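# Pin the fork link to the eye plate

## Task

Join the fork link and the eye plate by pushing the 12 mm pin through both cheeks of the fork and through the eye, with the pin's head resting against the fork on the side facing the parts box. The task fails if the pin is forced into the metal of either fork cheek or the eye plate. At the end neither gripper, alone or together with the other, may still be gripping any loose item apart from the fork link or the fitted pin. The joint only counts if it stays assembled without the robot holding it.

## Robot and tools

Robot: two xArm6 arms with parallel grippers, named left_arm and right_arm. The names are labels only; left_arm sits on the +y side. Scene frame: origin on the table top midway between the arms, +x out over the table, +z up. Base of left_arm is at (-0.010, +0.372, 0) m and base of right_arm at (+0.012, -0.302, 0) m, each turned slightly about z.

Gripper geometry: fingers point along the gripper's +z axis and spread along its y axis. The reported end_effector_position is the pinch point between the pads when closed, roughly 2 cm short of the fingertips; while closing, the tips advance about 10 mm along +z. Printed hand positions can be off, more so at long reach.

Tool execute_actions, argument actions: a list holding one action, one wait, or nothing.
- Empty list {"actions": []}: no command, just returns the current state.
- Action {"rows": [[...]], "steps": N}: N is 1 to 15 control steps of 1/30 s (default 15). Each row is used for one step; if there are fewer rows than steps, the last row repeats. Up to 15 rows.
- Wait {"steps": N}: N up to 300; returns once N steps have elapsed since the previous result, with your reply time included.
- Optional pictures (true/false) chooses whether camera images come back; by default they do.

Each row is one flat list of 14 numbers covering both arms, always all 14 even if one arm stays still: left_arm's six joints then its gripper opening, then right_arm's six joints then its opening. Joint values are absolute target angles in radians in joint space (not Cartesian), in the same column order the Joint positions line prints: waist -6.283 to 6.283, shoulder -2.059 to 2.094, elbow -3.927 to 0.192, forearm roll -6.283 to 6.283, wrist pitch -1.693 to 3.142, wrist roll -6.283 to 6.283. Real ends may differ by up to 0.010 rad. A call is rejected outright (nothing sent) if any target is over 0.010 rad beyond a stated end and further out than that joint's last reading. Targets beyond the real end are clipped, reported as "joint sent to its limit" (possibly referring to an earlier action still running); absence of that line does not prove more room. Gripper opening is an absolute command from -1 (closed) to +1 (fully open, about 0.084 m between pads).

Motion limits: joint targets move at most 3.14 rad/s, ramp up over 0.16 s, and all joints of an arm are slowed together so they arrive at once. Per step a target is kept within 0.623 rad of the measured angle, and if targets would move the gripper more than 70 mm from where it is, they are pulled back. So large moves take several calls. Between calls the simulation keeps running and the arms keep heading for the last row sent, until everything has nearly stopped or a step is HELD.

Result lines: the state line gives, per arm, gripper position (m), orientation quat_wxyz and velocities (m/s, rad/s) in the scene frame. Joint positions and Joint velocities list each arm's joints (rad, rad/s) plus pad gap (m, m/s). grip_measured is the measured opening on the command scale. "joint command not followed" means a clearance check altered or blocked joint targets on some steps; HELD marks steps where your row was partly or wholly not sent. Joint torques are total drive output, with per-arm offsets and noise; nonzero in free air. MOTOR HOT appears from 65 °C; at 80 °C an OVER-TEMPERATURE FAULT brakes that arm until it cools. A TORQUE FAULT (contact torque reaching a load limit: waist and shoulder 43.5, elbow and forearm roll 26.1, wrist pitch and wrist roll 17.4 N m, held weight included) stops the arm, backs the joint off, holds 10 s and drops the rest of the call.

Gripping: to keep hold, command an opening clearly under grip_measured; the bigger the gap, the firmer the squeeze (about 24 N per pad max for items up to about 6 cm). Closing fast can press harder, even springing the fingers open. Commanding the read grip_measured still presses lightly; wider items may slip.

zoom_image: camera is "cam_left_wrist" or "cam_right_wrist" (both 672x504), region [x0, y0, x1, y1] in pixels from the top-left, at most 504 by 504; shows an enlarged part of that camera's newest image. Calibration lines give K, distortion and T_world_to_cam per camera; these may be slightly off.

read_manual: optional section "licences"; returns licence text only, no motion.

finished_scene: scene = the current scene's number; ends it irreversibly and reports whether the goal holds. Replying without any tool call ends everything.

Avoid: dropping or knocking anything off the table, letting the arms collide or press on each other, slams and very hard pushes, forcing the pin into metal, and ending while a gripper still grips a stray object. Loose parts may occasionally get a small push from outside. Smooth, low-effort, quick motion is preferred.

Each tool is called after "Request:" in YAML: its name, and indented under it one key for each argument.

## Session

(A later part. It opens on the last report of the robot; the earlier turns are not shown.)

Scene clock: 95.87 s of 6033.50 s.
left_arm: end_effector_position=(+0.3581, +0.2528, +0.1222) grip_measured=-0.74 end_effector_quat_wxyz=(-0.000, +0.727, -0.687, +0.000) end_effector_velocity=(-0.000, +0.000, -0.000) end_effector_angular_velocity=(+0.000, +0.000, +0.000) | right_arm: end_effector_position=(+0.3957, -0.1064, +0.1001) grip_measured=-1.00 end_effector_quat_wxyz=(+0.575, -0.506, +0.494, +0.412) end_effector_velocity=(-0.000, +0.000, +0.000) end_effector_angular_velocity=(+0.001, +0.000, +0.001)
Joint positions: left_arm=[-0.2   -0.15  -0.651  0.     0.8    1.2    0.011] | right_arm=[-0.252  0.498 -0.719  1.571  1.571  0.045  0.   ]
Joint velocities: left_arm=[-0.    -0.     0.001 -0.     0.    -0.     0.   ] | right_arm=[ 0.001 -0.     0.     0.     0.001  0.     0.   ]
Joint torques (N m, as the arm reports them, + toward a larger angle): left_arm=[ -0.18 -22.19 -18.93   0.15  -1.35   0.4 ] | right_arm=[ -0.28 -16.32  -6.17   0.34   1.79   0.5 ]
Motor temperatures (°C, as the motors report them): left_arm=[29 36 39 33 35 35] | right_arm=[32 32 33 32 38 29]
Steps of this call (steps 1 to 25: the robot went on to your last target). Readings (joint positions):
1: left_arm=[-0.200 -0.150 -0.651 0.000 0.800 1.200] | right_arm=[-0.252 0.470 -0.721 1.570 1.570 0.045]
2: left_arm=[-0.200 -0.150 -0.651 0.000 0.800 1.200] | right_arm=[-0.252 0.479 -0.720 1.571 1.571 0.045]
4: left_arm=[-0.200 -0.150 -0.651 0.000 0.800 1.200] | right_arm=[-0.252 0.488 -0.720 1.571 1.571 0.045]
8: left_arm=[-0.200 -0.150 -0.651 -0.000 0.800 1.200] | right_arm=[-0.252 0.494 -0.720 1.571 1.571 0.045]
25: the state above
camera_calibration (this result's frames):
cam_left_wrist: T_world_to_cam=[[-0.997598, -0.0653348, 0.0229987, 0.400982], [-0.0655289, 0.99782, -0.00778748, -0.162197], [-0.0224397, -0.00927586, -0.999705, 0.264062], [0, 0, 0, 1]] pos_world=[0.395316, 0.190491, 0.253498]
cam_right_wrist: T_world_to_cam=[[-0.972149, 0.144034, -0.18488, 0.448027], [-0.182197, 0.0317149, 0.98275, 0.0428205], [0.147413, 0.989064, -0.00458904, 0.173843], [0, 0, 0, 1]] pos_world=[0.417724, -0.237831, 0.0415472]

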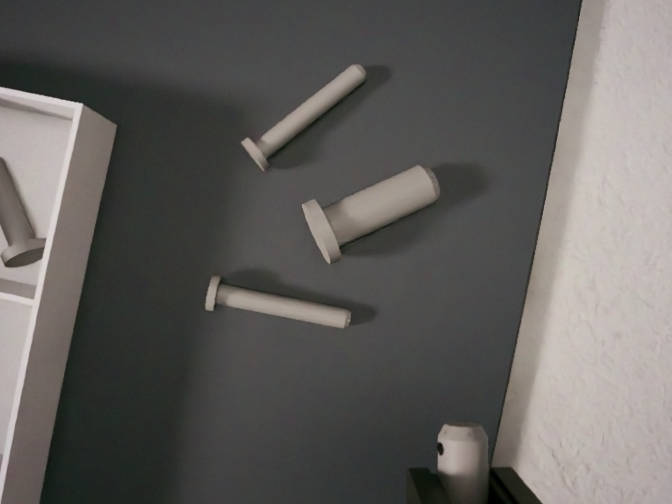

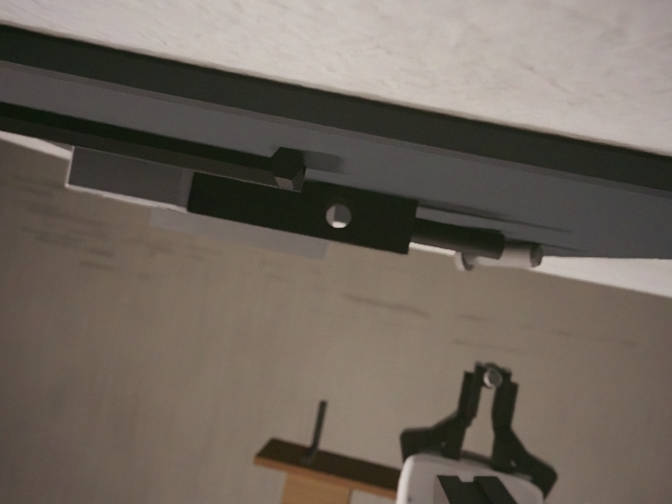

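Request:
execute_actions:
  actions:
    - {"rows":[[-0.3806,0.31,-1.225,-0.099,0.89,1.3,-1,-0.252,0.498,-0.7185,1.571,1.571,0.045,-1]]}
  pictures: false

Request:
execute_actions:
  actions:
    - {"steps":15}
  pictures: false

Request:
execute_actions:
  actions:
    - {"rows":[[-0.3806,0.5033,-1.225,-0.099,0.697,1.3,-1,-0.252,0.498,-0.7185,1.571,1.571,0.045,-1]]}
  pictures: false

Request:
execute_actions:
  actions:
    - {"steps":20}

Request:
zoom_image:
  camera: "cam_right_wrist"
  region: [290,175,390,255]

Scene clock: 106.77 s of 6033.50 s.
left_arm: end_effector_position=(+0.4480, +0.1264, +0.1280) grip_measured=-0.74 end_effector_quat_wxyz=(+0.026, +0.659, -0.751, +0.023) end_effector_velocity=(+0.118, -0.263, -0.036) end_effector_angular_velocity=(-0.127, +0.024, -0.371) | right_arm: end_effector_position=(+0.3957, -0.1063, +0.1000) grip_measured=-1.00 end_effector_quat_wxyz=(+0.575, -0.506, +0.494, +0.412) end_effector_velocity=(-0.000, +0.001, -0.000) end_effector_angular_velocity=(-0.000, +0.001, +0.001)
Joint positions: left_arm=[-0.356  0.246 -1.144 -0.085  0.877  1.286  0.011] | right_arm=[-0.252  0.498 -0.719  1.571  1.571  0.045  0.   ]
Joint velocities: left_arm=[-0.302  0.745 -0.905 -0.154  0.134  0.157 -0.   ] | right_arm=[ 0.002  0.001 -0.    -0.    -0.001 -0.     0.   ]
Joint torques (N m, as the arm reports them, + toward a larger angle): left_arm=[  3.06 -43.91 -15.28   0.45  -1.29   0.3 ] | right_arm=[  0.02 -15.95  -5.81   0.49   1.7    0.52]
Motor temperatures (°C, as the motors report them): left_arm=[29 36 40 33 35 35] | right_arm=[32 32 33 32 38 29]
Steps of this call (steps 1 to 15: the robot went on to your last target; steps 16 to 90: nothing new was sent; then 7.40 s passed at rest; steps 91 to 105: all 15 steps of this action). Readings (joint positions):
91: left_arm=[-0.200 -0.150 -0.651 -0.000 0.800 1.200] | right_arm=[-0.252 0.498 -0.718 1.571 1.571 0.045]
92: left_arm=[-0.201 -0.147 -0.655 -0.001 0.801 1.201] | right_arm=[-0.252 0.498 -0.718 1.571 1.571 0.045]
94: left_arm=[-0.214 -0.113 -0.696 -0.008 0.809 1.209] | right_arm=[-0.252 0.498 -0.718 1.571 1.571 0.045]
98: left_arm=[-0.267 0.021 -0.866 -0.037 0.833 1.237] | right_arm=[-0.252 0.498 -0.718 1.571 1.571 0.045]
105: the state above

Scene clock: 107.27 s of 6033.50 s.
left_arm: end_effector_position=(+0.4582, +0.1038, +0.1254) grip_measured=-0.74 end_effector_quat_wxyz=(+0.031, +0.647, -0.761, +0.027) end_effector_velocity=(+0.000, -0.002, -0.001) end_effector_angular_velocity=(+0.000, +0.001, -0.003) | right_arm: end_effector_position=(+0.3957, -0.1063, +0.1000) grip_measured=-1.00 end_effector_quat_wxyz=(+0.575, -0.506, +0.494, +0.412) end_effector_velocity=(-0.000, +0.001, -0.000) end_effector_angular_velocity=(-0.001, -0.000, +0.001)
Joint positions: left_arm=[-0.38   0.309 -1.224 -0.099  0.89   1.3    0.011] | right_arm=[-0.252  0.498 -0.719  1.571  1.571  0.045  0.   ]
Joint velocities: left_arm=[-0.003  0.007 -0.006 -0.     0.    -0.    -0.   ] | right_arm=[ 0.002 -0.     0.     0.    -0.001 -0.     0.   ]
Joint torques (N m, as the arm reports them, + toward a larger angle): left_arm=[ -0.3  -37.07 -20.04   0.18  -1.21   0.4 ] | right_arm=[ -0.03 -16.32  -6.16   0.47   1.63   0.57]
Motor temperatures (°C, as the motors report them): left_arm=[29 36 40 33 35 35] | right_arm=[32 32 32 32 38 29]
Steps of this call (steps 1 to 15: the robot went on to your last target). Readings (joint positions):
1: left_arm=[-0.364 0.267 -1.169 -0.089 0.880 1.290] | right_arm=[-0.252 0.498 -0.718 1.571 1.571 0.045]
2: left_arm=[-0.370 0.281 -1.186 -0.092 0.883 1.293] | right_arm=[-0.252 0.498 -0.719 1.571 1.571 0.045]
4: left_arm=[-0.375 0.296 -1.205 -0.096 0.887 1.297] | right_arm=[-0.252 0.498 -0.718 1.571 1.571 0.045]
8: left_arm=[-0.379 0.305 -1.219 -0.098 0.889 1.299] | right_arm=[-0.252 0.498 -0.718 1.571 1.571 0.045]
15: the state above

Scene clock: 107.77 s of 6033.50 s.
left_arm: end_effector_position=(+0.4720, +0.1009, +0.0388) grip_measured=-0.74 end_effector_quat_wxyz=(+0.024, +0.652, -0.757, +0.026) end_effector_velocity=(+0.011, -0.005, -0.002) end_effector_angular_velocity=(-0.014, -0.033, +0.002) | right_arm: end_effector_position=(+0.3957, -0.1063, +0.1000) grip_measured=-1.00 end_effector_quat_wxyz=(+0.575, -0.506, +0.494, +0.412) end_effector_velocity=(-0.000, -0.000, -0.000) end_effector_angular_velocity=(-0.000, +0.001, -0.001)
Joint positions: left_arm=[-0.381  0.498 -1.227 -0.099  0.7    1.3    0.011] | right_arm=[-0.252  0.498 -0.718  1.571  1.571  0.045  0.   ]
Joint velocities: left_arm=[-0.     0.017 -0.012  0.001 -0.042  0.     0.   ] | right_arm=[-0.001  0.001  0.     0.    -0.     0.     0.   ]
Joint torques (N m, as the arm reports them, + toward a larger angle): left_arm=[ -0.59 -38.54 -16.66   0.65  -1.12   0.41] | right_arm=[ -0.16 -16.24  -5.98   0.51   1.65   0.53]
Motor temperatures (°C, as the motors report them): left_arm=[29 36 40 33 35 35] | right_arm=[32 32 32 32 38 29]
Steps of this call (steps 1 to 15: all 15 steps of this action). Readings (joint positions):
1: left_arm=[-0.380 0.309 -1.224 -0.099 0.890 1.300] | right_arm=[-0.252 0.498 -0.718 1.571 1.571 0.045]
2: left_arm=[-0.380 0.313 -1.225 -0.099 0.884 1.300] | right_arm=[-0.252 0.498 -0.718 1.571 1.571 0.045]
4: left_arm=[-0.380 0.348 -1.231 -0.099 0.842 1.300] | right_arm=[-0.252 0.498 -0.718 1.571 1.571 0.045]
8: left_arm=[-0.380 0.464 -1.220 -0.099 0.743 1.300] | right_arm=[-0.252 0.498 -0.719 1.571 1.571 0.045]
15: the state above

Scene clock: 108.43 s of 6033.50 s.
left_arm: end_effector_position=(+0.4708, +0.1016, +0.0354) grip_measured=-0.74 end_effector_quat_wxyz=(+0.025, +0.652, -0.757, +0.024) end_effector_velocity=(+0.000, +0.000, +0.000) end_effector_angular_velocity=(+0.001, -0.001, -0.001) | right_arm: end_effector_position=(+0.3957, -0.1063, +0.1000) grip_measured=-1.00 end_effector_quat_wxyz=(+0.575, -0.506, +0.494, +0.412) end_effector_velocity=(+0.000, +0.000, +0.001) end_effector_angular_velocity=(+0.001, -0.002, +0.001)
Joint positions: left_arm=[-0.381  0.503 -1.225 -0.099  0.697  1.3    0.011] | right_arm=[-0.252  0.498 -0.718  1.571  1.571  0.045  0.   ]
Joint velocities: left_arm=[ 0.    -0.    -0.     0.002 -0.    -0.001  0.   ] | right_arm=[ 0.    -0.002 -0.    -0.     0.001 -0.     0.   ]
Joint torques (N m, as the arm reports them, + toward a larger angle): left_arm=[ -0.47 -40.03 -18.21   0.42  -1.25   0.33] | right_arm=[  0.08 -16.38  -6.07   0.48   1.54   0.52]
Motor temperatures (°C, as the motors report them): left_arm=[29 36 40 33 35 35] | right_arm=[32 32 32 32 38 29]
Steps of this call (steps 1 to 15: the robot went on to your last target; steps 16 to 20: nothing new was sent). Readings (joint positions):
1: left_arm=[-0.381 0.499 -1.227 -0.099 0.699 1.300] | right_arm=[-0.252 0.498 -0.719 1.571 1.571 0.045]
2: left_arm=[-0.381 0.499 -1.227 -0.099 0.699 1.300] | right_arm=[-0.252 0.498 -0.719 1.571 1.571 0.045]
4: left_arm=[-0.381 0.501 -1.226 -0.099 0.698 1.300] | right_arm=[-0.252 0.498 -0.719 1.571 1.571 0.045]
8: left_arm=[-0.381 0.502 -1.225 -0.099 0.697 1.300] | right_arm=[-0.252 0.498 -0.719 1.571 1.571 0.045]
20: the state above
All arms were judged still, so your last target was given up. Only a new action makes them travel on or press farther. Fingers that are still opening or closing keep moving.
camera_calibration (this result's frames):
cam_left_wrist: T_world_to_cam=[[-0.989789, 0.141072, 0.0204083, 0.480969], [0.139147, 0.987326, -0.0763224, -0.0975413], [-0.0309166, -0.0727033, -0.996874, 0.188747], [0, 0, 0, 1]] pos_world=[0.495466, 0.0421765, 0.170896]
cam_right_wrist: T_world_to_cam=[[-0.972177, 0.144032, -0.184736, 0.447981], [-0.182054, 0.0317003, 0.982777, 0.0427981], [0.147408, 0.989065, -0.00459669, 0.173845], [0, 0, 0, 1]] pos_world=[0.417682, -0.237825, 0.0414963]

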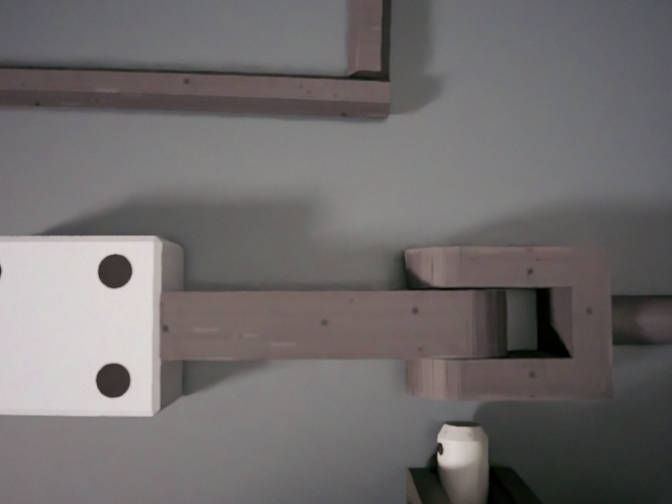

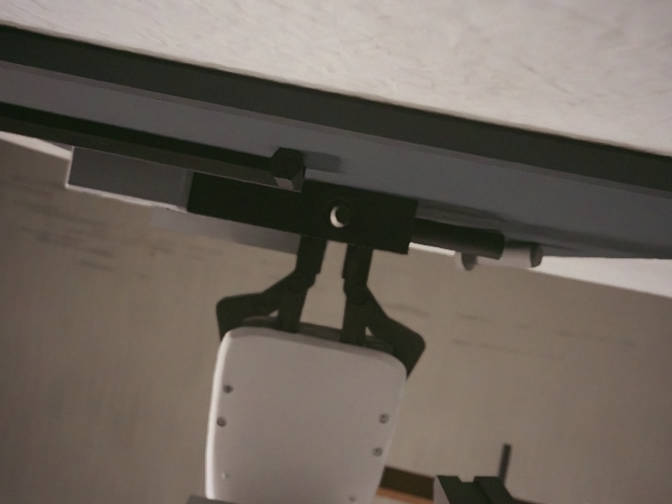

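Region (290, 175, 390, 255) of cam_right_wrist's 672x504 image, scaled by 5.040, with more detail than that image has; it fills the top 403 rows of this view, and the rest is white.

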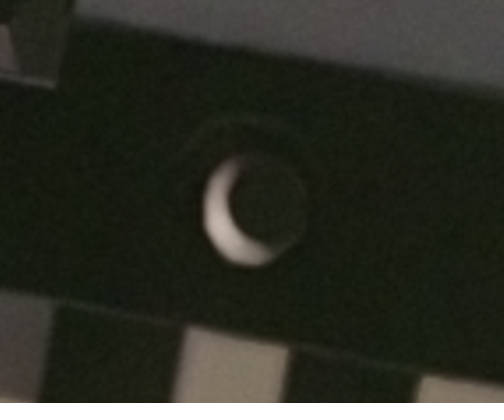

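Request:
execute_actions:
  actions:
    - {"rows":[[-0.3859,0.5113,-1.2415,-0.099,0.7055,1.2947,-1,-0.252,0.498,-0.7185,1.571,1.571,0.045,-1]]}
  pictures: false

Request:
execute_actions:
  actions:
    - {"steps":8}

Request:
zoom_image:
  camera: "cam_right_wrist"
  region: [290,175,390,255]

Scene clock: 117.57 s of 6033.50 s.
left_arm: end_effector_position=(+0.4724, +0.0973, +0.0362) grip_measured=-0.74 end_effector_quat_wxyz=(+0.025, +0.652, -0.757, +0.024) end_effector_velocity=(+0.000, -0.001, +0.000) end_effector_angular_velocity=(-0.000, -0.001, -0.001) | right_arm: end_effector_position=(+0.3957, -0.1063, +0.1000) grip_measured=-1.00 end_effector_quat_wxyz=(+0.575, -0.506, +0.494, +0.412) end_effector_velocity=(+0.000, -0.001, -0.001) end_effector_angular_velocity=(-0.002, +0.000, -0.002)
Joint positions: left_arm=[-0.386  0.511 -1.241 -0.099  0.705  1.295  0.011] | right_arm=[-0.252  0.498 -0.719  1.571  1.571  0.045  0.   ]
Joint velocities: left_arm=[-0.001  0.    -0.002  0.     0.001 -0.     0.   ] | right_arm=[-0.002  0.    -0.     0.    -0.002 -0.     0.   ]
Joint torques (N m, as the arm reports them, + toward a larger angle): left_arm=[ -0.46 -40.72 -18.53   0.13  -1.25   0.39] | right_arm=[ -0.04 -16.2   -6.15   0.68   1.7    0.51]
Motor temperatures (°C, as the motors report them): left_arm=[29 36 40 33 35 35] | right_arm=[32 32 32 32 38 29]
Steps of this call (steps 1 to 90: nothing new was sent; then 5.63 s passed at rest; steps 91 to 105: all 15 steps of this action). Readings (joint positions):
91: left_arm=[-0.381 0.503 -1.225 -0.099 0.697 1.300] | right_arm=[-0.252 0.498 -0.719 1.571 1.571 0.045]
92: left_arm=[-0.381 0.505 -1.228 -0.099 0.699 1.299] | right_arm=[-0.252 0.498 -0.718 1.571 1.571 0.045]
94: left_arm=[-0.384 0.508 -1.235 -0.099 0.702 1.297] | right_arm=[-0.252 0.498 -0.719 1.571 1.571 0.045]
98: left_arm=[-0.386 0.511 -1.240 -0.099 0.705 1.295] | right_arm=[-0.252 0.498 -0.718 1.571 1.571 0.045]
105: the state above

Scene clock: 117.83 s of 6033.50 s.
left_arm: end_effector_position=(+0.4724, +0.0973, +0.0363) grip_measured=-0.74 end_effector_quat_wxyz=(+0.025, +0.652, -0.757, +0.024) end_effector_velocity=(-0.000, +0.000, -0.000) end_effector_angular_velocity=(+0.001, +0.001, +0.001) | right_arm: end_effector_position=(+0.3957, -0.1063, +0.1000) grip_measured=-1.00 end_effector_quat_wxyz=(+0.575, -0.506, +0.494, +0.412) end_effector_velocity=(-0.000, +0.001, +0.000) end_effector_angular_velocity=(-0.000, -0.001, +0.002)
Joint positions: left_arm=[-0.386  0.511 -1.241 -0.099  0.705  1.295  0.011] | right_arm=[-0.252  0.498 -0.719  1.571  1.571  0.045  0.   ]
Joint velocities: left_arm=[ 0.     0.     0.001  0.     0.    -0.    -0.   ] | right_arm=[ 0.002 -0.001 -0.     0.    -0.    -0.     0.   ]
Joint torques (N m, as the arm reports them, + toward a larger angle): left_arm=[ -0.69 -40.39 -18.12   0.26  -1.33   0.32] | right_arm=[ -0.07 -16.28  -6.12   0.55   1.67   0.52]
Motor temperatures (°C, as the motors report them): left_arm=[29 36 40 33 35 35] | right_arm=[32 32 32 32 38 29]
Steps of this call (steps 1 to 8: the robot went on to your last target). Readings (joint positions):
1: left_arm=[-0.386 0.511 -1.241 -0.099 0.705 1.295] | right_arm=[-0.252 0.498 -0.719 1.571 1.571 0.045]
2: left_arm=[-0.386 0.511 -1.241 -0.099 0.705 1.295] | right_arm=[-0.252 0.498 -0.718 1.571 1.571 0.045]
4: left_arm=[-0.386 0.511 -1.241 -0.099 0.705 1.295] | right_arm=[-0.252 0.498 -0.718 1.571 1.571 0.045]
8: the state above
camera_calibration (this result's frames):
cam_left_wrist: T_world_to_cam=[[-0.989695, 0.141636, 0.0210493, 0.482964], [0.139645, 0.987211, -0.0769045, -0.0935582], [-0.0316725, -0.0731726, -0.996816, 0.189778], [0, 0, 0, 1]] pos_world=[0.497063, 0.0378433, 0.171813]
cam_right_wrist: T_world_to_cam=[[-0.972177, 0.144032, -0.184736, 0.447981], [-0.182054, 0.0317003, 0.982777, 0.0427981], [0.147408, 0.989065, -0.0045966, 0.173845], [0, 0, 0, 1]] pos_world=[0.417682, -0.237825, 0.0414963]

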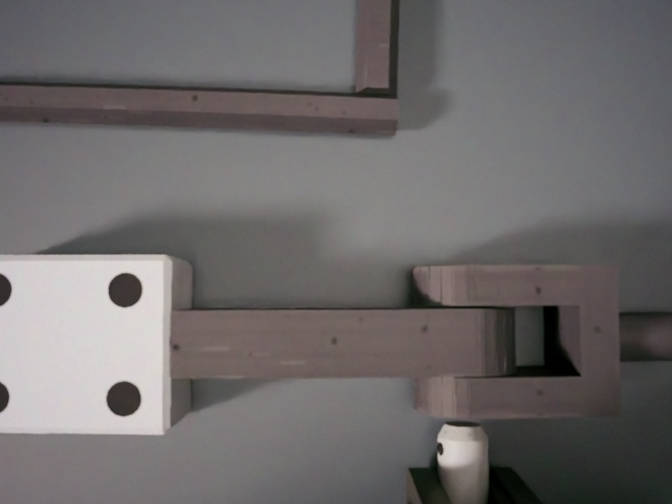

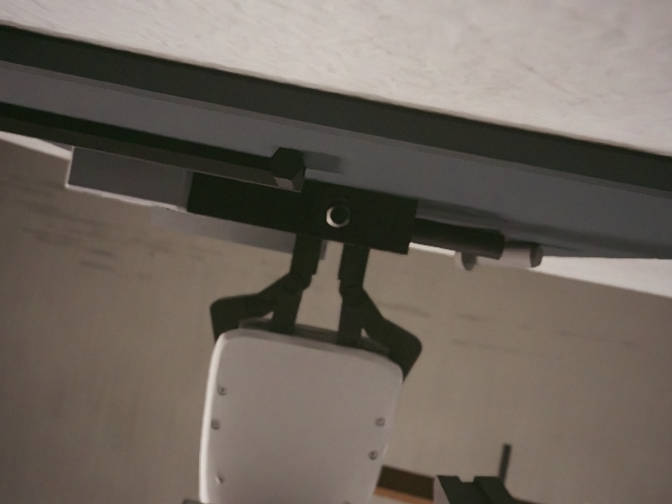

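Region (290, 175, 390, 255) of cam_right_wrist's 672x504 image, scaled by 5.040, with more detail than that image has; it fills the top 403 rows of this view, and the rest is white.

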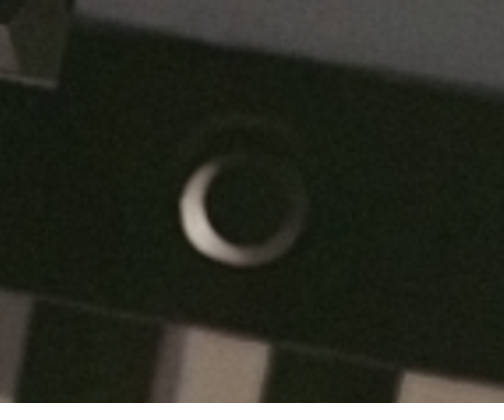

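Request:
execute_actions:
  actions:
    - {"rows":[[-0.3945,0.5165,-1.2503,-0.099,0.7092,1.2861,-1,-0.252,0.498,-0.7185,1.571,1.571,0.045,-1]]}
  pictures: false

Request:
execute_actions:
  actions:
    - {"rows":[[-0.403,0.5217,-1.2592,-0.099,0.7128,1.2776,-1,-0.252,0.498,-0.7185,1.571,1.571,0.045,-1]]}
  pictures: false

Request:
execute_actions:
  actions:
    - {"rows":[[-0.403,0.5217,-1.2592,-0.099,0.7128,1.2776,-0.1,-0.252,0.498,-0.7185,1.571,1.571,0.045,-1]],"steps":10}
  pictures: false

Request:
execute_actions:
  actions:
    - {"rows":[[-0.3552,0.4925,-1.2096,-0.099,0.6924,1.3254,-0.1,-0.252,0.498,-0.7185,1.571,1.571,0.045,-1]]}
  pictures: false

Request:
execute_actions:
  actions:
    - {"rows":[[-0.3552,0.4925,-1.2096,-0.099,0.6924,1.3254,-1,-0.252,0.498,-0.7185,1.571,1.571,0.045,-1]]}
  pictures: false

Request:
execute_actions:
  actions:
    - {"rows":[[-0.3552,0.4875,-1.2096,-0.099,0.6974,1.3254,-1,-0.252,0.498,-0.7185,1.571,1.571,0.045,-1]]}
  pictures: false

Request:
execute_actions:
  actions:
    - {"rows":[[-0.362,0.4917,-1.2167,-0.099,0.7003,1.3186,-1,-0.252,0.498,-0.7185,1.571,1.571,0.045,-1]]}

Scene clock: 129.57 s of 6033.50 s.
left_arm: end_effector_position=(+0.4716, +0.0922, +0.0363) grip_measured=-0.74 end_effector_quat_wxyz=(+0.026, +0.652, -0.757, +0.024) end_effector_velocity=(+0.000, -0.001, +0.000) end_effector_angular_velocity=(-0.001, -0.001, +0.000) | right_arm: end_effector_position=(+0.3957, -0.1063, +0.1000) grip_measured=-1.00 end_effector_quat_wxyz=(+0.575, -0.506, +0.494, +0.412) end_effector_velocity=(-0.000, -0.000, -0.001) end_effector_angular_velocity=(-0.002, +0.001, -0.001)
Joint positions: left_arm=[-0.394  0.516 -1.25  -0.099  0.709  1.286  0.011] | right_arm=[-0.252  0.498 -0.718  1.571  1.571  0.045  0.   ]
Joint velocities: left_arm=[-0.001  0.001 -0.002 -0.     0.    -0.001  0.   ] | right_arm=[ 0.     0.001 -0.     0.    -0.003 -0.     0.   ]
Joint torques (N m, as the arm reports them, + toward a larger angle): left_arm=[ -0.69 -40.59 -18.33   0.44  -1.26   0.35] | right_arm=[ -0.01 -16.1   -6.14   0.52   1.65   0.5 ]
Motor temperatures (°C, as the motors report them): left_arm=[29 37 40 33 35 35] | right_arm=[32 32 32 32 38 29]
Steps of this call (steps 1 to 15: the robot went on to your last target; steps 16 to 90: nothing new was sent; then 8.23 s passed at rest; steps 91 to 105: all 15 steps of this action). Readings (joint positions):
91: left_arm=[-0.386 0.511 -1.242 -0.099 0.706 1.294] | right_arm=[-0.252 0.498 -0.718 1.571 1.571 0.045]
92: left_arm=[-0.387 0.512 -1.243 -0.099 0.706 1.293] | right_arm=[-0.252 0.498 -0.718 1.571 1.571 0.045]
94: left_arm=[-0.391 0.514 -1.247 -0.099 0.708 1.290] | right_arm=[-0.252 0.498 -0.718 1.571 1.571 0.045]
98: left_arm=[-0.394 0.516 -1.250 -0.099 0.709 1.287] | right_arm=[-0.252 0.498 -0.719 1.571 1.571 0.045]
105: the state above

Scene clock: 130.07 s of 6033.50 s.
left_arm: end_effector_position=(+0.4712, +0.0886, +0.0367) grip_measured=-0.74 end_effector_quat_wxyz=(+0.026, +0.653, -0.757, +0.023) end_effector_velocity=(-0.000, -0.001, -0.001) end_effector_angular_velocity=(+0.000, +0.000, -0.001) | right_arm: end_effector_position=(+0.3957, -0.1063, +0.1000) grip_measured=-1.00 end_effector_quat_wxyz=(+0.575, -0.506, +0.494, +0.412) end_effector_velocity=(-0.000, +0.000, -0.000) end_effector_angular_velocity=(+0.001, +0.001, +0.000)
Joint positions: left_arm=[-0.4    0.521 -1.258 -0.098  0.714  1.278  0.011] | right_arm=[-0.252  0.498 -0.718  1.571  1.571  0.045  0.   ]
Joint velocities: left_arm=[-0.002  0.002 -0.001 -0.    -0.001 -0.     0.   ] | right_arm=[-0.     0.001 -0.    -0.     0.001 -0.     0.   ]
Joint torques (N m, as the arm reports them, + toward a larger angle): left_arm=[-11.05 -33.88 -20.11  -1.96  -2.74   0.1 ] | right_arm=[ -0.27 -16.02  -6.02   0.69   1.72   0.61]
Motor temperatures (°C, as the motors report them): left_arm=[29 37 40 33 35 35] | right_arm=[32 32 32 32 38 29]
Steps of this call (steps 1 to 15: all 15 steps of this action). Readings (joint positions):
1: left_arm=[-0.395 0.517 -1.250 -0.099 0.709 1.286] | right_arm=[-0.252 0.498 -0.718 1.571 1.571 0.045]
2: left_arm=[-0.396 0.517 -1.252 -0.099 0.710 1.284] | right_arm=[-0.252 0.498 -0.719 1.571 1.571 0.045]
4: left_arm=[-0.399 0.519 -1.256 -0.099 0.712 1.281] | right_arm=[-0.252 0.498 -0.718 1.571 1.571 0.045]
8: left_arm=[-0.400 0.520 -1.258 -0.098 0.714 1.278] | right_arm=[-0.252 0.498 -0.718 1.571 1.571 0.045]
15: the state above

Scene clock: 130.40 s of 6033.50 s.
left_arm: end_effector_position=(+0.4706, +0.0861, +0.0363) grip_measured=-0.11 end_effector_quat_wxyz=(+0.026, +0.652, -0.758, +0.024) end_effector_velocity=(+0.002, +0.006, +0.001) end_effector_angular_velocity=(+0.004, +0.002, +0.006) | right_arm: end_effector_position=(+0.3957, -0.1063, +0.1000) grip_measured=-1.00 end_effector_quat_wxyz=(+0.575, -0.506, +0.494, +0.412) end_effector_velocity=(-0.001, +0.001, -0.001) end_effector_angular_velocity=(-0.000, +0.003, +0.001)
Joint positions: left_arm=[-0.405  0.522 -1.26  -0.1    0.712  1.278  0.039] | right_arm=[-0.252  0.498 -0.718  1.571  1.571  0.045  0.   ]
Joint velocities: left_arm=[ 0.01  -0.005  0.003  0.005  0.006  0.     0.   ] | right_arm=[ 0.002  0.003 -0.     0.    -0.001  0.     0.   ]
Joint torques (N m, as the arm reports them, + toward a larger angle): left_arm=[ -0.21 -40.15 -18.14   0.2   -1.41   0.29] | right_arm=[  0.03 -16.2   -6.14   0.59   1.75   0.55]
Motor temperatures (°C, as the motors report them): left_arm=[29 37 40 33 35 35] | right_arm=[32 32 32 32 38 29]
Steps of this call (steps 1 to 10: all 10 steps of this action). Readings (joint positions):
1: left_arm=[-0.401 0.521 -1.259 -0.099 0.713 1.278] | right_arm=[-0.252 0.498 -0.718 1.571 1.571 0.045]
2: left_arm=[-0.403 0.522 -1.260 -0.100 0.712 1.278] | right_arm=[-0.252 0.498 -0.718 1.571 1.571 0.045]
4: left_arm=[-0.407 0.523 -1.260 -0.100 0.711 1.278] | right_arm=[-0.252 0.498 -0.718 1.571 1.571 0.045]
8: left_arm=[-0.405 0.523 -1.260 -0.100 0.711 1.278] | right_arm=[-0.252 0.498 -0.718 1.571 1.571 0.045]
10: the state above

Scene clock: 130.90 s of 6033.50 s.
left_arm: end_effector_position=(+0.4745, +0.1151, +0.0360) grip_measured=-0.11 end_effector_quat_wxyz=(+0.024, +0.652, -0.757, +0.025) end_effector_velocity=(+0.001, +0.003, +0.001) end_effector_angular_velocity=(-0.000, -0.002, +0.000) | right_arm: end_effector_position=(+0.3957, -0.1063, +0.1000) grip_measured=-1.00 end_effector_quat_wxyz=(+0.575, -0.506, +0.494, +0.412) end_effector_velocity=(-0.000, +0.001, -0.000) end_effector_angular_velocity=(-0.001, +0.000, +0.002)
Joint positions: left_arm=[-0.356  0.493 -1.21  -0.099  0.693  1.325  0.039] | right_arm=[-0.252  0.498 -0.718  1.571  1.571  0.045  0.   ]
Joint velocities: left_arm=[ 0.005 -0.003  0.003  0.001 -0.002  0.004 -0.   ] | right_arm=[ 0.002 -0.    -0.    -0.    -0.001  0.     0.   ]
Joint torques (N m, as the arm reports them, + toward a larger angle): left_arm=[ -0.51 -39.49 -17.81   0.49  -1.34   0.18] | right_arm=[ -0.03 -16.13  -5.9    0.46   1.6    0.52]
Motor temperatures (°C, as the motors report them): left_arm=[29 37 40 33 35 35] | right_arm=[32 32 32 32 38 29]
Steps of this call (steps 1 to 15: all 15 steps of this action). Readings (joint positions):
1: left_arm=[-0.404 0.522 -1.259 -0.099 0.712 1.278] | right_arm=[-0.252 0.498 -0.719 1.571 1.571 0.045]
2: left_arm=[-0.401 0.520 -1.255 -0.099 0.710 1.283] | right_arm=[-0.252 0.498 -0.718 1.571 1.571 0.045]
4: left_arm=[-0.380 0.507 -1.234 -0.099 0.702 1.302] | right_arm=[-0.252 0.498 -0.719 1.571 1.571 0.045]
8: left_arm=[-0.359 0.495 -1.215 -0.099 0.695 1.320] | right_arm=[-0.252 0.498 -0.719 1.571 1.571 0.045]
15: the state above

Scene clock: 131.40 s of 6033.50 s.
left_arm: end_effector_position=(+0.4746, +0.1155, +0.0360) grip_measured=-0.58 end_effector_quat_wxyz=(+0.024, +0.653, -0.757, +0.025) end_effector_velocity=(+0.001, -0.000, +0.001) end_effector_angular_velocity=(-0.001, -0.001, -0.001) | right_arm: end_effector_position=(+0.3957, -0.1063, +0.1000) grip_measured=-1.00 end_effector_quat_wxyz=(+0.575, -0.506, +0.494, +0.412) end_effector_velocity=(+0.001, -0.001, +0.000) end_effector_angular_velocity=(+0.001, -0.001, -0.002)
Joint positions: left_arm=[-0.355  0.493 -1.21  -0.099  0.692  1.325  0.019] | right_arm=[-0.252  0.498 -0.718  1.571  1.571  0.045  0.   ]
Joint velocities: left_arm=[ 0.    -0.    -0.001 -0.001  0.     0.001  0.   ] | right_arm=[-0.003 -0.    -0.    -0.     0.001 -0.     0.   ]
Joint torques (N m, as the arm reports them, + toward a larger angle): left_arm=[ -0.28 -39.29 -17.96   0.21  -1.25   0.44] | right_arm=[  0.06 -16.31  -6.04   0.5    1.67   0.56]
Motor temperatures (°C, as the motors report them): left_arm=[29 37 40 33 35 35] | right_arm=[32 32 32 32 38 29]
Steps of this call (steps 1 to 15: all 15 steps of this action). Readings (joint positions):
1: left_arm=[-0.356 0.493 -1.210 -0.099 0.693 1.325] | right_arm=[-0.252 0.498 -0.718 1.571 1.571 0.045]
2: left_arm=[-0.356 0.493 -1.210 -0.099 0.692 1.325] | right_arm=[-0.252 0.498 -0.719 1.571 1.571 0.045]
4: left_arm=[-0.356 0.493 -1.210 -0.099 0.692 1.325] | right_arm=[-0.252 0.498 -0.719 1.571 1.571 0.045]
8: left_arm=[-0.355 0.493 -1.210 -0.099 0.692 1.325] | right_arm=[-0.252 0.498 -0.719 1.571 1.571 0.045]
15: the state above

Scene clock: 131.90 s of 6033.50 s.
left_arm: end_effector_position=(+0.4744, +0.1155, +0.0382) grip_measured=-0.58 end_effector_quat_wxyz=(+0.024, +0.652, -0.757, +0.025) end_effector_velocity=(+0.001, -0.001, +0.001) end_effector_angular_velocity=(-0.001, -0.003, -0.001) | right_arm: end_effector_position=(+0.3957, -0.1063, +0.1000) grip_measured=-1.00 end_effector_quat_wxyz=(+0.575, -0.506, +0.494, +0.412) end_effector_velocity=(-0.000, +0.001, +0.001) end_effector_angular_velocity=(+0.001, -0.001, +0.001)
Joint positions: left_arm=[-0.355  0.488 -1.21  -0.099  0.697  1.325  0.019] | right_arm=[-0.252  0.498 -0.719  1.571  1.571  0.045  0.   ]
Joint velocities: left_arm=[-0.    -0.001 -0.002  0.     0.     0.001  0.   ] | right_arm=[ 0.001 -0.001 -0.     0.     0.001  0.     0.   ]
Joint torques (N m, as the arm reports them, + toward a larger angle): left_arm=[ -0.43 -39.3  -18.41   0.09  -1.39   0.44] | right_arm=[ -0.01 -16.15  -6.17   0.46   1.61   0.72]
Motor temperatures (°C, as the motors report them): left_arm=[29 37 40 33 35 35] | right_arm=[32 32 32 32 38 29]
Steps of this call (steps 1 to 15: all 15 steps of this action). Readings (joint positions):
1: left_arm=[-0.355 0.492 -1.210 -0.099 0.693 1.325] | right_arm=[-0.252 0.498 -0.718 1.571 1.571 0.045]
2: left_arm=[-0.355 0.492 -1.209 -0.099 0.694 1.325] | right_arm=[-0.252 0.498 -0.719 1.571 1.571 0.045]
4: left_arm=[-0.355 0.490 -1.209 -0.099 0.695 1.325] | right_arm=[-0.252 0.498 -0.719 1.571 1.571 0.045]
8: left_arm=[-0.355 0.488 -1.210 -0.099 0.697 1.325] | right_arm=[-0.252 0.498 -0.718 1.571 1.571 0.045]
15: the state above

Scene clock: 132.40 s of 6033.50 s.
left_arm: end_effector_position=(+0.4740, +0.1115, +0.0383) grip_measured=-0.58 end_effector_quat_wxyz=(+0.024, +0.652, -0.757, +0.024) end_effector_velocity=(-0.000, -0.000, -0.000) end_effector_angular_velocity=(+0.001, +0.001, +0.000) | right_arm: end_effector_position=(+0.3957, -0.1063, +0.1000) grip_measured=-1.00 end_effector_quat_wxyz=(+0.575, -0.506, +0.494, +0.412) end_effector_velocity=(+0.000, -0.000, +0.000) end_effector_angular_velocity=(+0.000, -0.000, -0.001)
Joint positions: left_arm=[-0.362  0.492 -1.217 -0.099  0.7    1.319  0.019] | right_arm=[-0.252  0.498 -0.718  1.571  1.571  0.045  0.   ]
Joint velocities: left_arm=[-0.001  0.001  0.     0.001  0.    -0.001  0.   ] | right_arm=[-0.001  0.     0.     0.     0.    -0.001  0.   ]
Joint torques (N m, as the arm reports them, + toward a larger angle): left_arm=[ -0.47 -39.84 -18.18   0.28  -1.32   0.16] | right_arm=[ -0.35 -16.26  -6.07   0.48   1.67   0.61]
Motor temperatures (°C, as the motors report them): left_arm=[29 37 40 33 35 35] | right_arm=[32 32 32 32 38 29]
Steps of this call (steps 1 to 15: all 15 steps of this action). Readings (joint positions):
1: left_arm=[-0.355 0.488 -1.210 -0.099 0.697 1.325] | right_arm=[-0.252 0.498 -0.719 1.571 1.571 0.045]
2: left_arm=[-0.356 0.488 -1.211 -0.099 0.698 1.324] | right_arm=[-0.252 0.498 -0.719 1.571 1.571 0.045]
4: left_arm=[-0.359 0.490 -1.214 -0.099 0.699 1.321] | right_arm=[-0.252 0.498 -0.719 1.571 1.571 0.045]
8: left_arm=[-0.362 0.491 -1.216 -0.099 0.700 1.319] | right_arm=[-0.252 0.498 -0.718 1.571 1.571 0.045]
15: the state above
camera_calibration (this result's frames):
cam_left_wrist: T_world_to_cam=[[-0.989789, 0.141218, 0.0193477, 0.48267], [0.139367, 0.987287, -0.0764249, -0.107591], [-0.0298943, -0.0729482, -0.996888, 0.192088], [0, 0, 0, 1]] pos_world=[0.498479, 0.0520741, 0.173929]
cam_right_wrist: T_world_to_cam=[[-0.972177, 0.144032, -0.184736, 0.447981], [-0.182053, 0.0317002, 0.982778, 0.042798], [0.147408, 0.989065, -0.00459661, 0.173845], [0, 0, 0, 1]] pos_world=[0.417682, -0.237825, 0.0414962]

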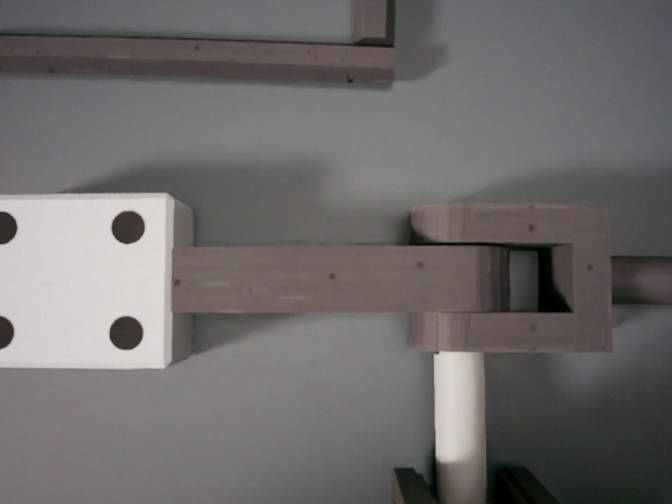

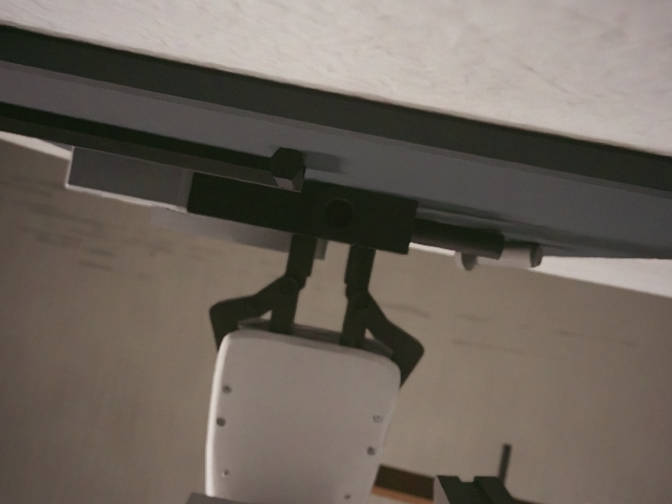

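Request:
execute_actions:
  actions:
    - {"rows":[[-0.3723,0.4979,-1.2273,-0.099,0.7047,1.3083,-1,-0.252,0.498,-0.7185,1.571,1.571,0.045,-1]]}
  pictures: false

Request:
execute_actions:
  actions:
    - {"rows":[[-0.3825,0.5042,-1.2379,-0.099,0.7091,1.2981,-1,-0.252,0.498,-0.7185,1.571,1.571,0.045,-1]]}
  pictures: false

Request:
execute_actions:
  actions:
    - {"rows":[[-0.3928,0.5104,-1.2486,-0.099,0.7134,1.2878,-1,-0.252,0.498,-0.7185,1.571,1.571,0.045,-1]]}
  pictures: false

Scene clock: 138.77 s of 6033.50 s.
left_arm: end_effector_position=(+0.4733, +0.1056, +0.0384) grip_measured=-0.58 end_effector_quat_wxyz=(+0.025, +0.652, -0.757, +0.024) end_effector_velocity=(+0.000, -0.000, +0.000) end_effector_angular_velocity=(+0.000, -0.000, +0.000) | right_arm: end_effector_position=(+0.3957, -0.1063, +0.1000) grip_measured=-1.00 end_effector_quat_wxyz=(+0.575, -0.506, +0.494, +0.412) end_effector_velocity=(+0.000, -0.000, +0.001) end_effector_angular_velocity=(+0.001, -0.001, -0.001)
Joint positions: left_arm=[-0.372  0.498 -1.227 -0.099  0.705  1.308  0.019] | right_arm=[-0.252  0.498 -0.718  1.571  1.571  0.045  0.   ]
Joint velocities: left_arm=[-0.001  0.001 -0.001  0.001  0.    -0.002 -0.   ] | right_arm=[-0.001 -0.001  0.     0.     0.001  0.     0.   ]
Joint torques (N m, as the arm reports them, + toward a larger angle): left_arm=[ -1.67 -40.52 -18.77   0.02  -1.29   0.26] | right_arm=[ -0.25 -16.03  -6.13   0.56   1.71   0.65]
Motor temperatures (°C, as the motors report them): left_arm=[29 37 40 33 35 35] | right_arm=[32 32 32 32 38 29]
Steps of this call (steps 1 to 15: the robot went on to your last target; steps 16 to 90: nothing new was sent; then 2.87 s passed at rest; steps 91 to 105: all 15 steps of this action). Readings (joint positions):
91: left_arm=[-0.362 0.492 -1.217 -0.099 0.700 1.318] | right_arm=[-0.252 0.498 -0.719 1.571 1.571 0.045]
92: left_arm=[-0.363 0.493 -1.219 -0.099 0.701 1.316] | right_arm=[-0.252 0.498 -0.719 1.571 1.571 0.045]
94: left_arm=[-0.368 0.495 -1.223 -0.099 0.703 1.312] | right_arm=[-0.252 0.498 -0.718 1.571 1.571 0.045]
98: left_arm=[-0.371 0.497 -1.226 -0.099 0.704 1.309] | right_arm=[-0.252 0.498 -0.719 1.571 1.571 0.045]
105: the state above

Scene clock: 139.27 s of 6033.50 s.
left_arm: end_effector_position=(+0.4723, +0.0992, +0.0385) grip_measured=-0.58 end_effector_quat_wxyz=(+0.025, +0.652, -0.757, +0.024) end_effector_velocity=(+0.000, -0.000, +0.000) end_effector_angular_velocity=(+0.000, -0.001, +0.000) | right_arm: end_effector_position=(+0.3957, -0.1063, +0.1000) grip_measured=-1.00 end_effector_quat_wxyz=(+0.575, -0.506, +0.494, +0.412) end_effector_velocity=(+0.001, -0.001, -0.000) end_effector_angular_velocity=(-0.001, +0.000, -0.003)
Joint positions: left_arm=[-0.383  0.504 -1.238 -0.099  0.709  1.298  0.019] | right_arm=[-0.252  0.498 -0.718  1.571  1.571  0.045  0.   ]
Joint velocities: left_arm=[ 0.     0.001 -0.002  0.001  0.    -0.     0.   ] | right_arm=[-0.003  0.    -0.    -0.    -0.001 -0.     0.   ]
Joint torques (N m, as the arm reports them, + toward a larger angle): left_arm=[ -0.18 -41.17 -19.5    0.66  -1.74   0.29] | right_arm=[ -0.31 -16.36  -6.     0.6    1.81   0.59]
Motor temperatures (°C, as the motors report them): left_arm=[29 37 40 33 35 35] | right_arm=[32 32 32 32 38 29]
Steps of this call (steps 1 to 15: all 15 steps of this action). Readings (joint positions):
1: left_arm=[-0.372 0.498 -1.227 -0.099 0.705 1.308] | right_arm=[-0.252 0.498 -0.718 1.571 1.571 0.045]
2: left_arm=[-0.373 0.499 -1.229 -0.099 0.706 1.306] | right_arm=[-0.252 0.498 -0.719 1.571 1.571 0.045]
4: left_arm=[-0.378 0.502 -1.233 -0.099 0.708 1.302] | right_arm=[-0.252 0.498 -0.718 1.571 1.571 0.045]
8: left_arm=[-0.383 0.504 -1.237 -0.099 0.709 1.299] | right_arm=[-0.252 0.498 -0.718 1.571 1.571 0.045]
15: the state above

Scene clock: 139.77 s of 6033.50 s.
left_arm: end_effector_position=(+0.4715, +0.0933, +0.0386) grip_measured=-0.58 end_effector_quat_wxyz=(+0.026, +0.652, -0.757, +0.024) end_effector_velocity=(+0.001, -0.001, +0.001) end_effector_angular_velocity=(-0.001, -0.002, +0.000) | right_arm: end_effector_position=(+0.3957, -0.1063, +0.1000) grip_measured=-1.00 end_effector_quat_wxyz=(+0.575, -0.506, +0.494, +0.412) end_effector_velocity=(+0.000, -0.000, +0.000) end_effector_angular_velocity=(+0.000, +0.000, -0.001)
Joint positions: left_arm=[-0.393  0.51  -1.248 -0.099  0.714  1.288  0.019] | right_arm=[-0.252  0.498 -0.718  1.571  1.571  0.045  0.   ]
Joint velocities: left_arm=[-0.001  0.    -0.003  0.     0.    -0.002 -0.   ] | right_arm=[-0.001  0.    -0.     0.     0.     0.     0.   ]
Joint torques (N m, as the arm reports them, + toward a larger angle): left_arm=[ -0.96 -41.8  -20.08   0.08  -2.1    0.47] | right_arm=[ -0.03 -16.24  -6.08   0.54   1.72   0.61]
Motor temperatures (°C, as the motors report them): left_arm=[29 37 40 33 35 35] | right_arm=[32 32 32 32 38 29]
Steps of this call (steps 1 to 15: all 15 steps of this action). Readings (joint positions):
1: left_arm=[-0.383 0.504 -1.238 -0.099 0.709 1.298] | right_arm=[-0.252 0.498 -0.718 1.571 1.571 0.045]
2: left_arm=[-0.384 0.505 -1.240 -0.099 0.710 1.296] | right_arm=[-0.252 0.498 -0.718 1.571 1.571 0.045]
4: left_arm=[-0.389 0.508 -1.244 -0.099 0.712 1.292] | right_arm=[-0.252 0.498 -0.718 1.571 1.571 0.045]
8: left_arm=[-0.392 0.510 -1.247 -0.099 0.713 1.289] | right_arm=[-0.252 0.498 -0.718 1.571 1.571 0.045]
15: the state above


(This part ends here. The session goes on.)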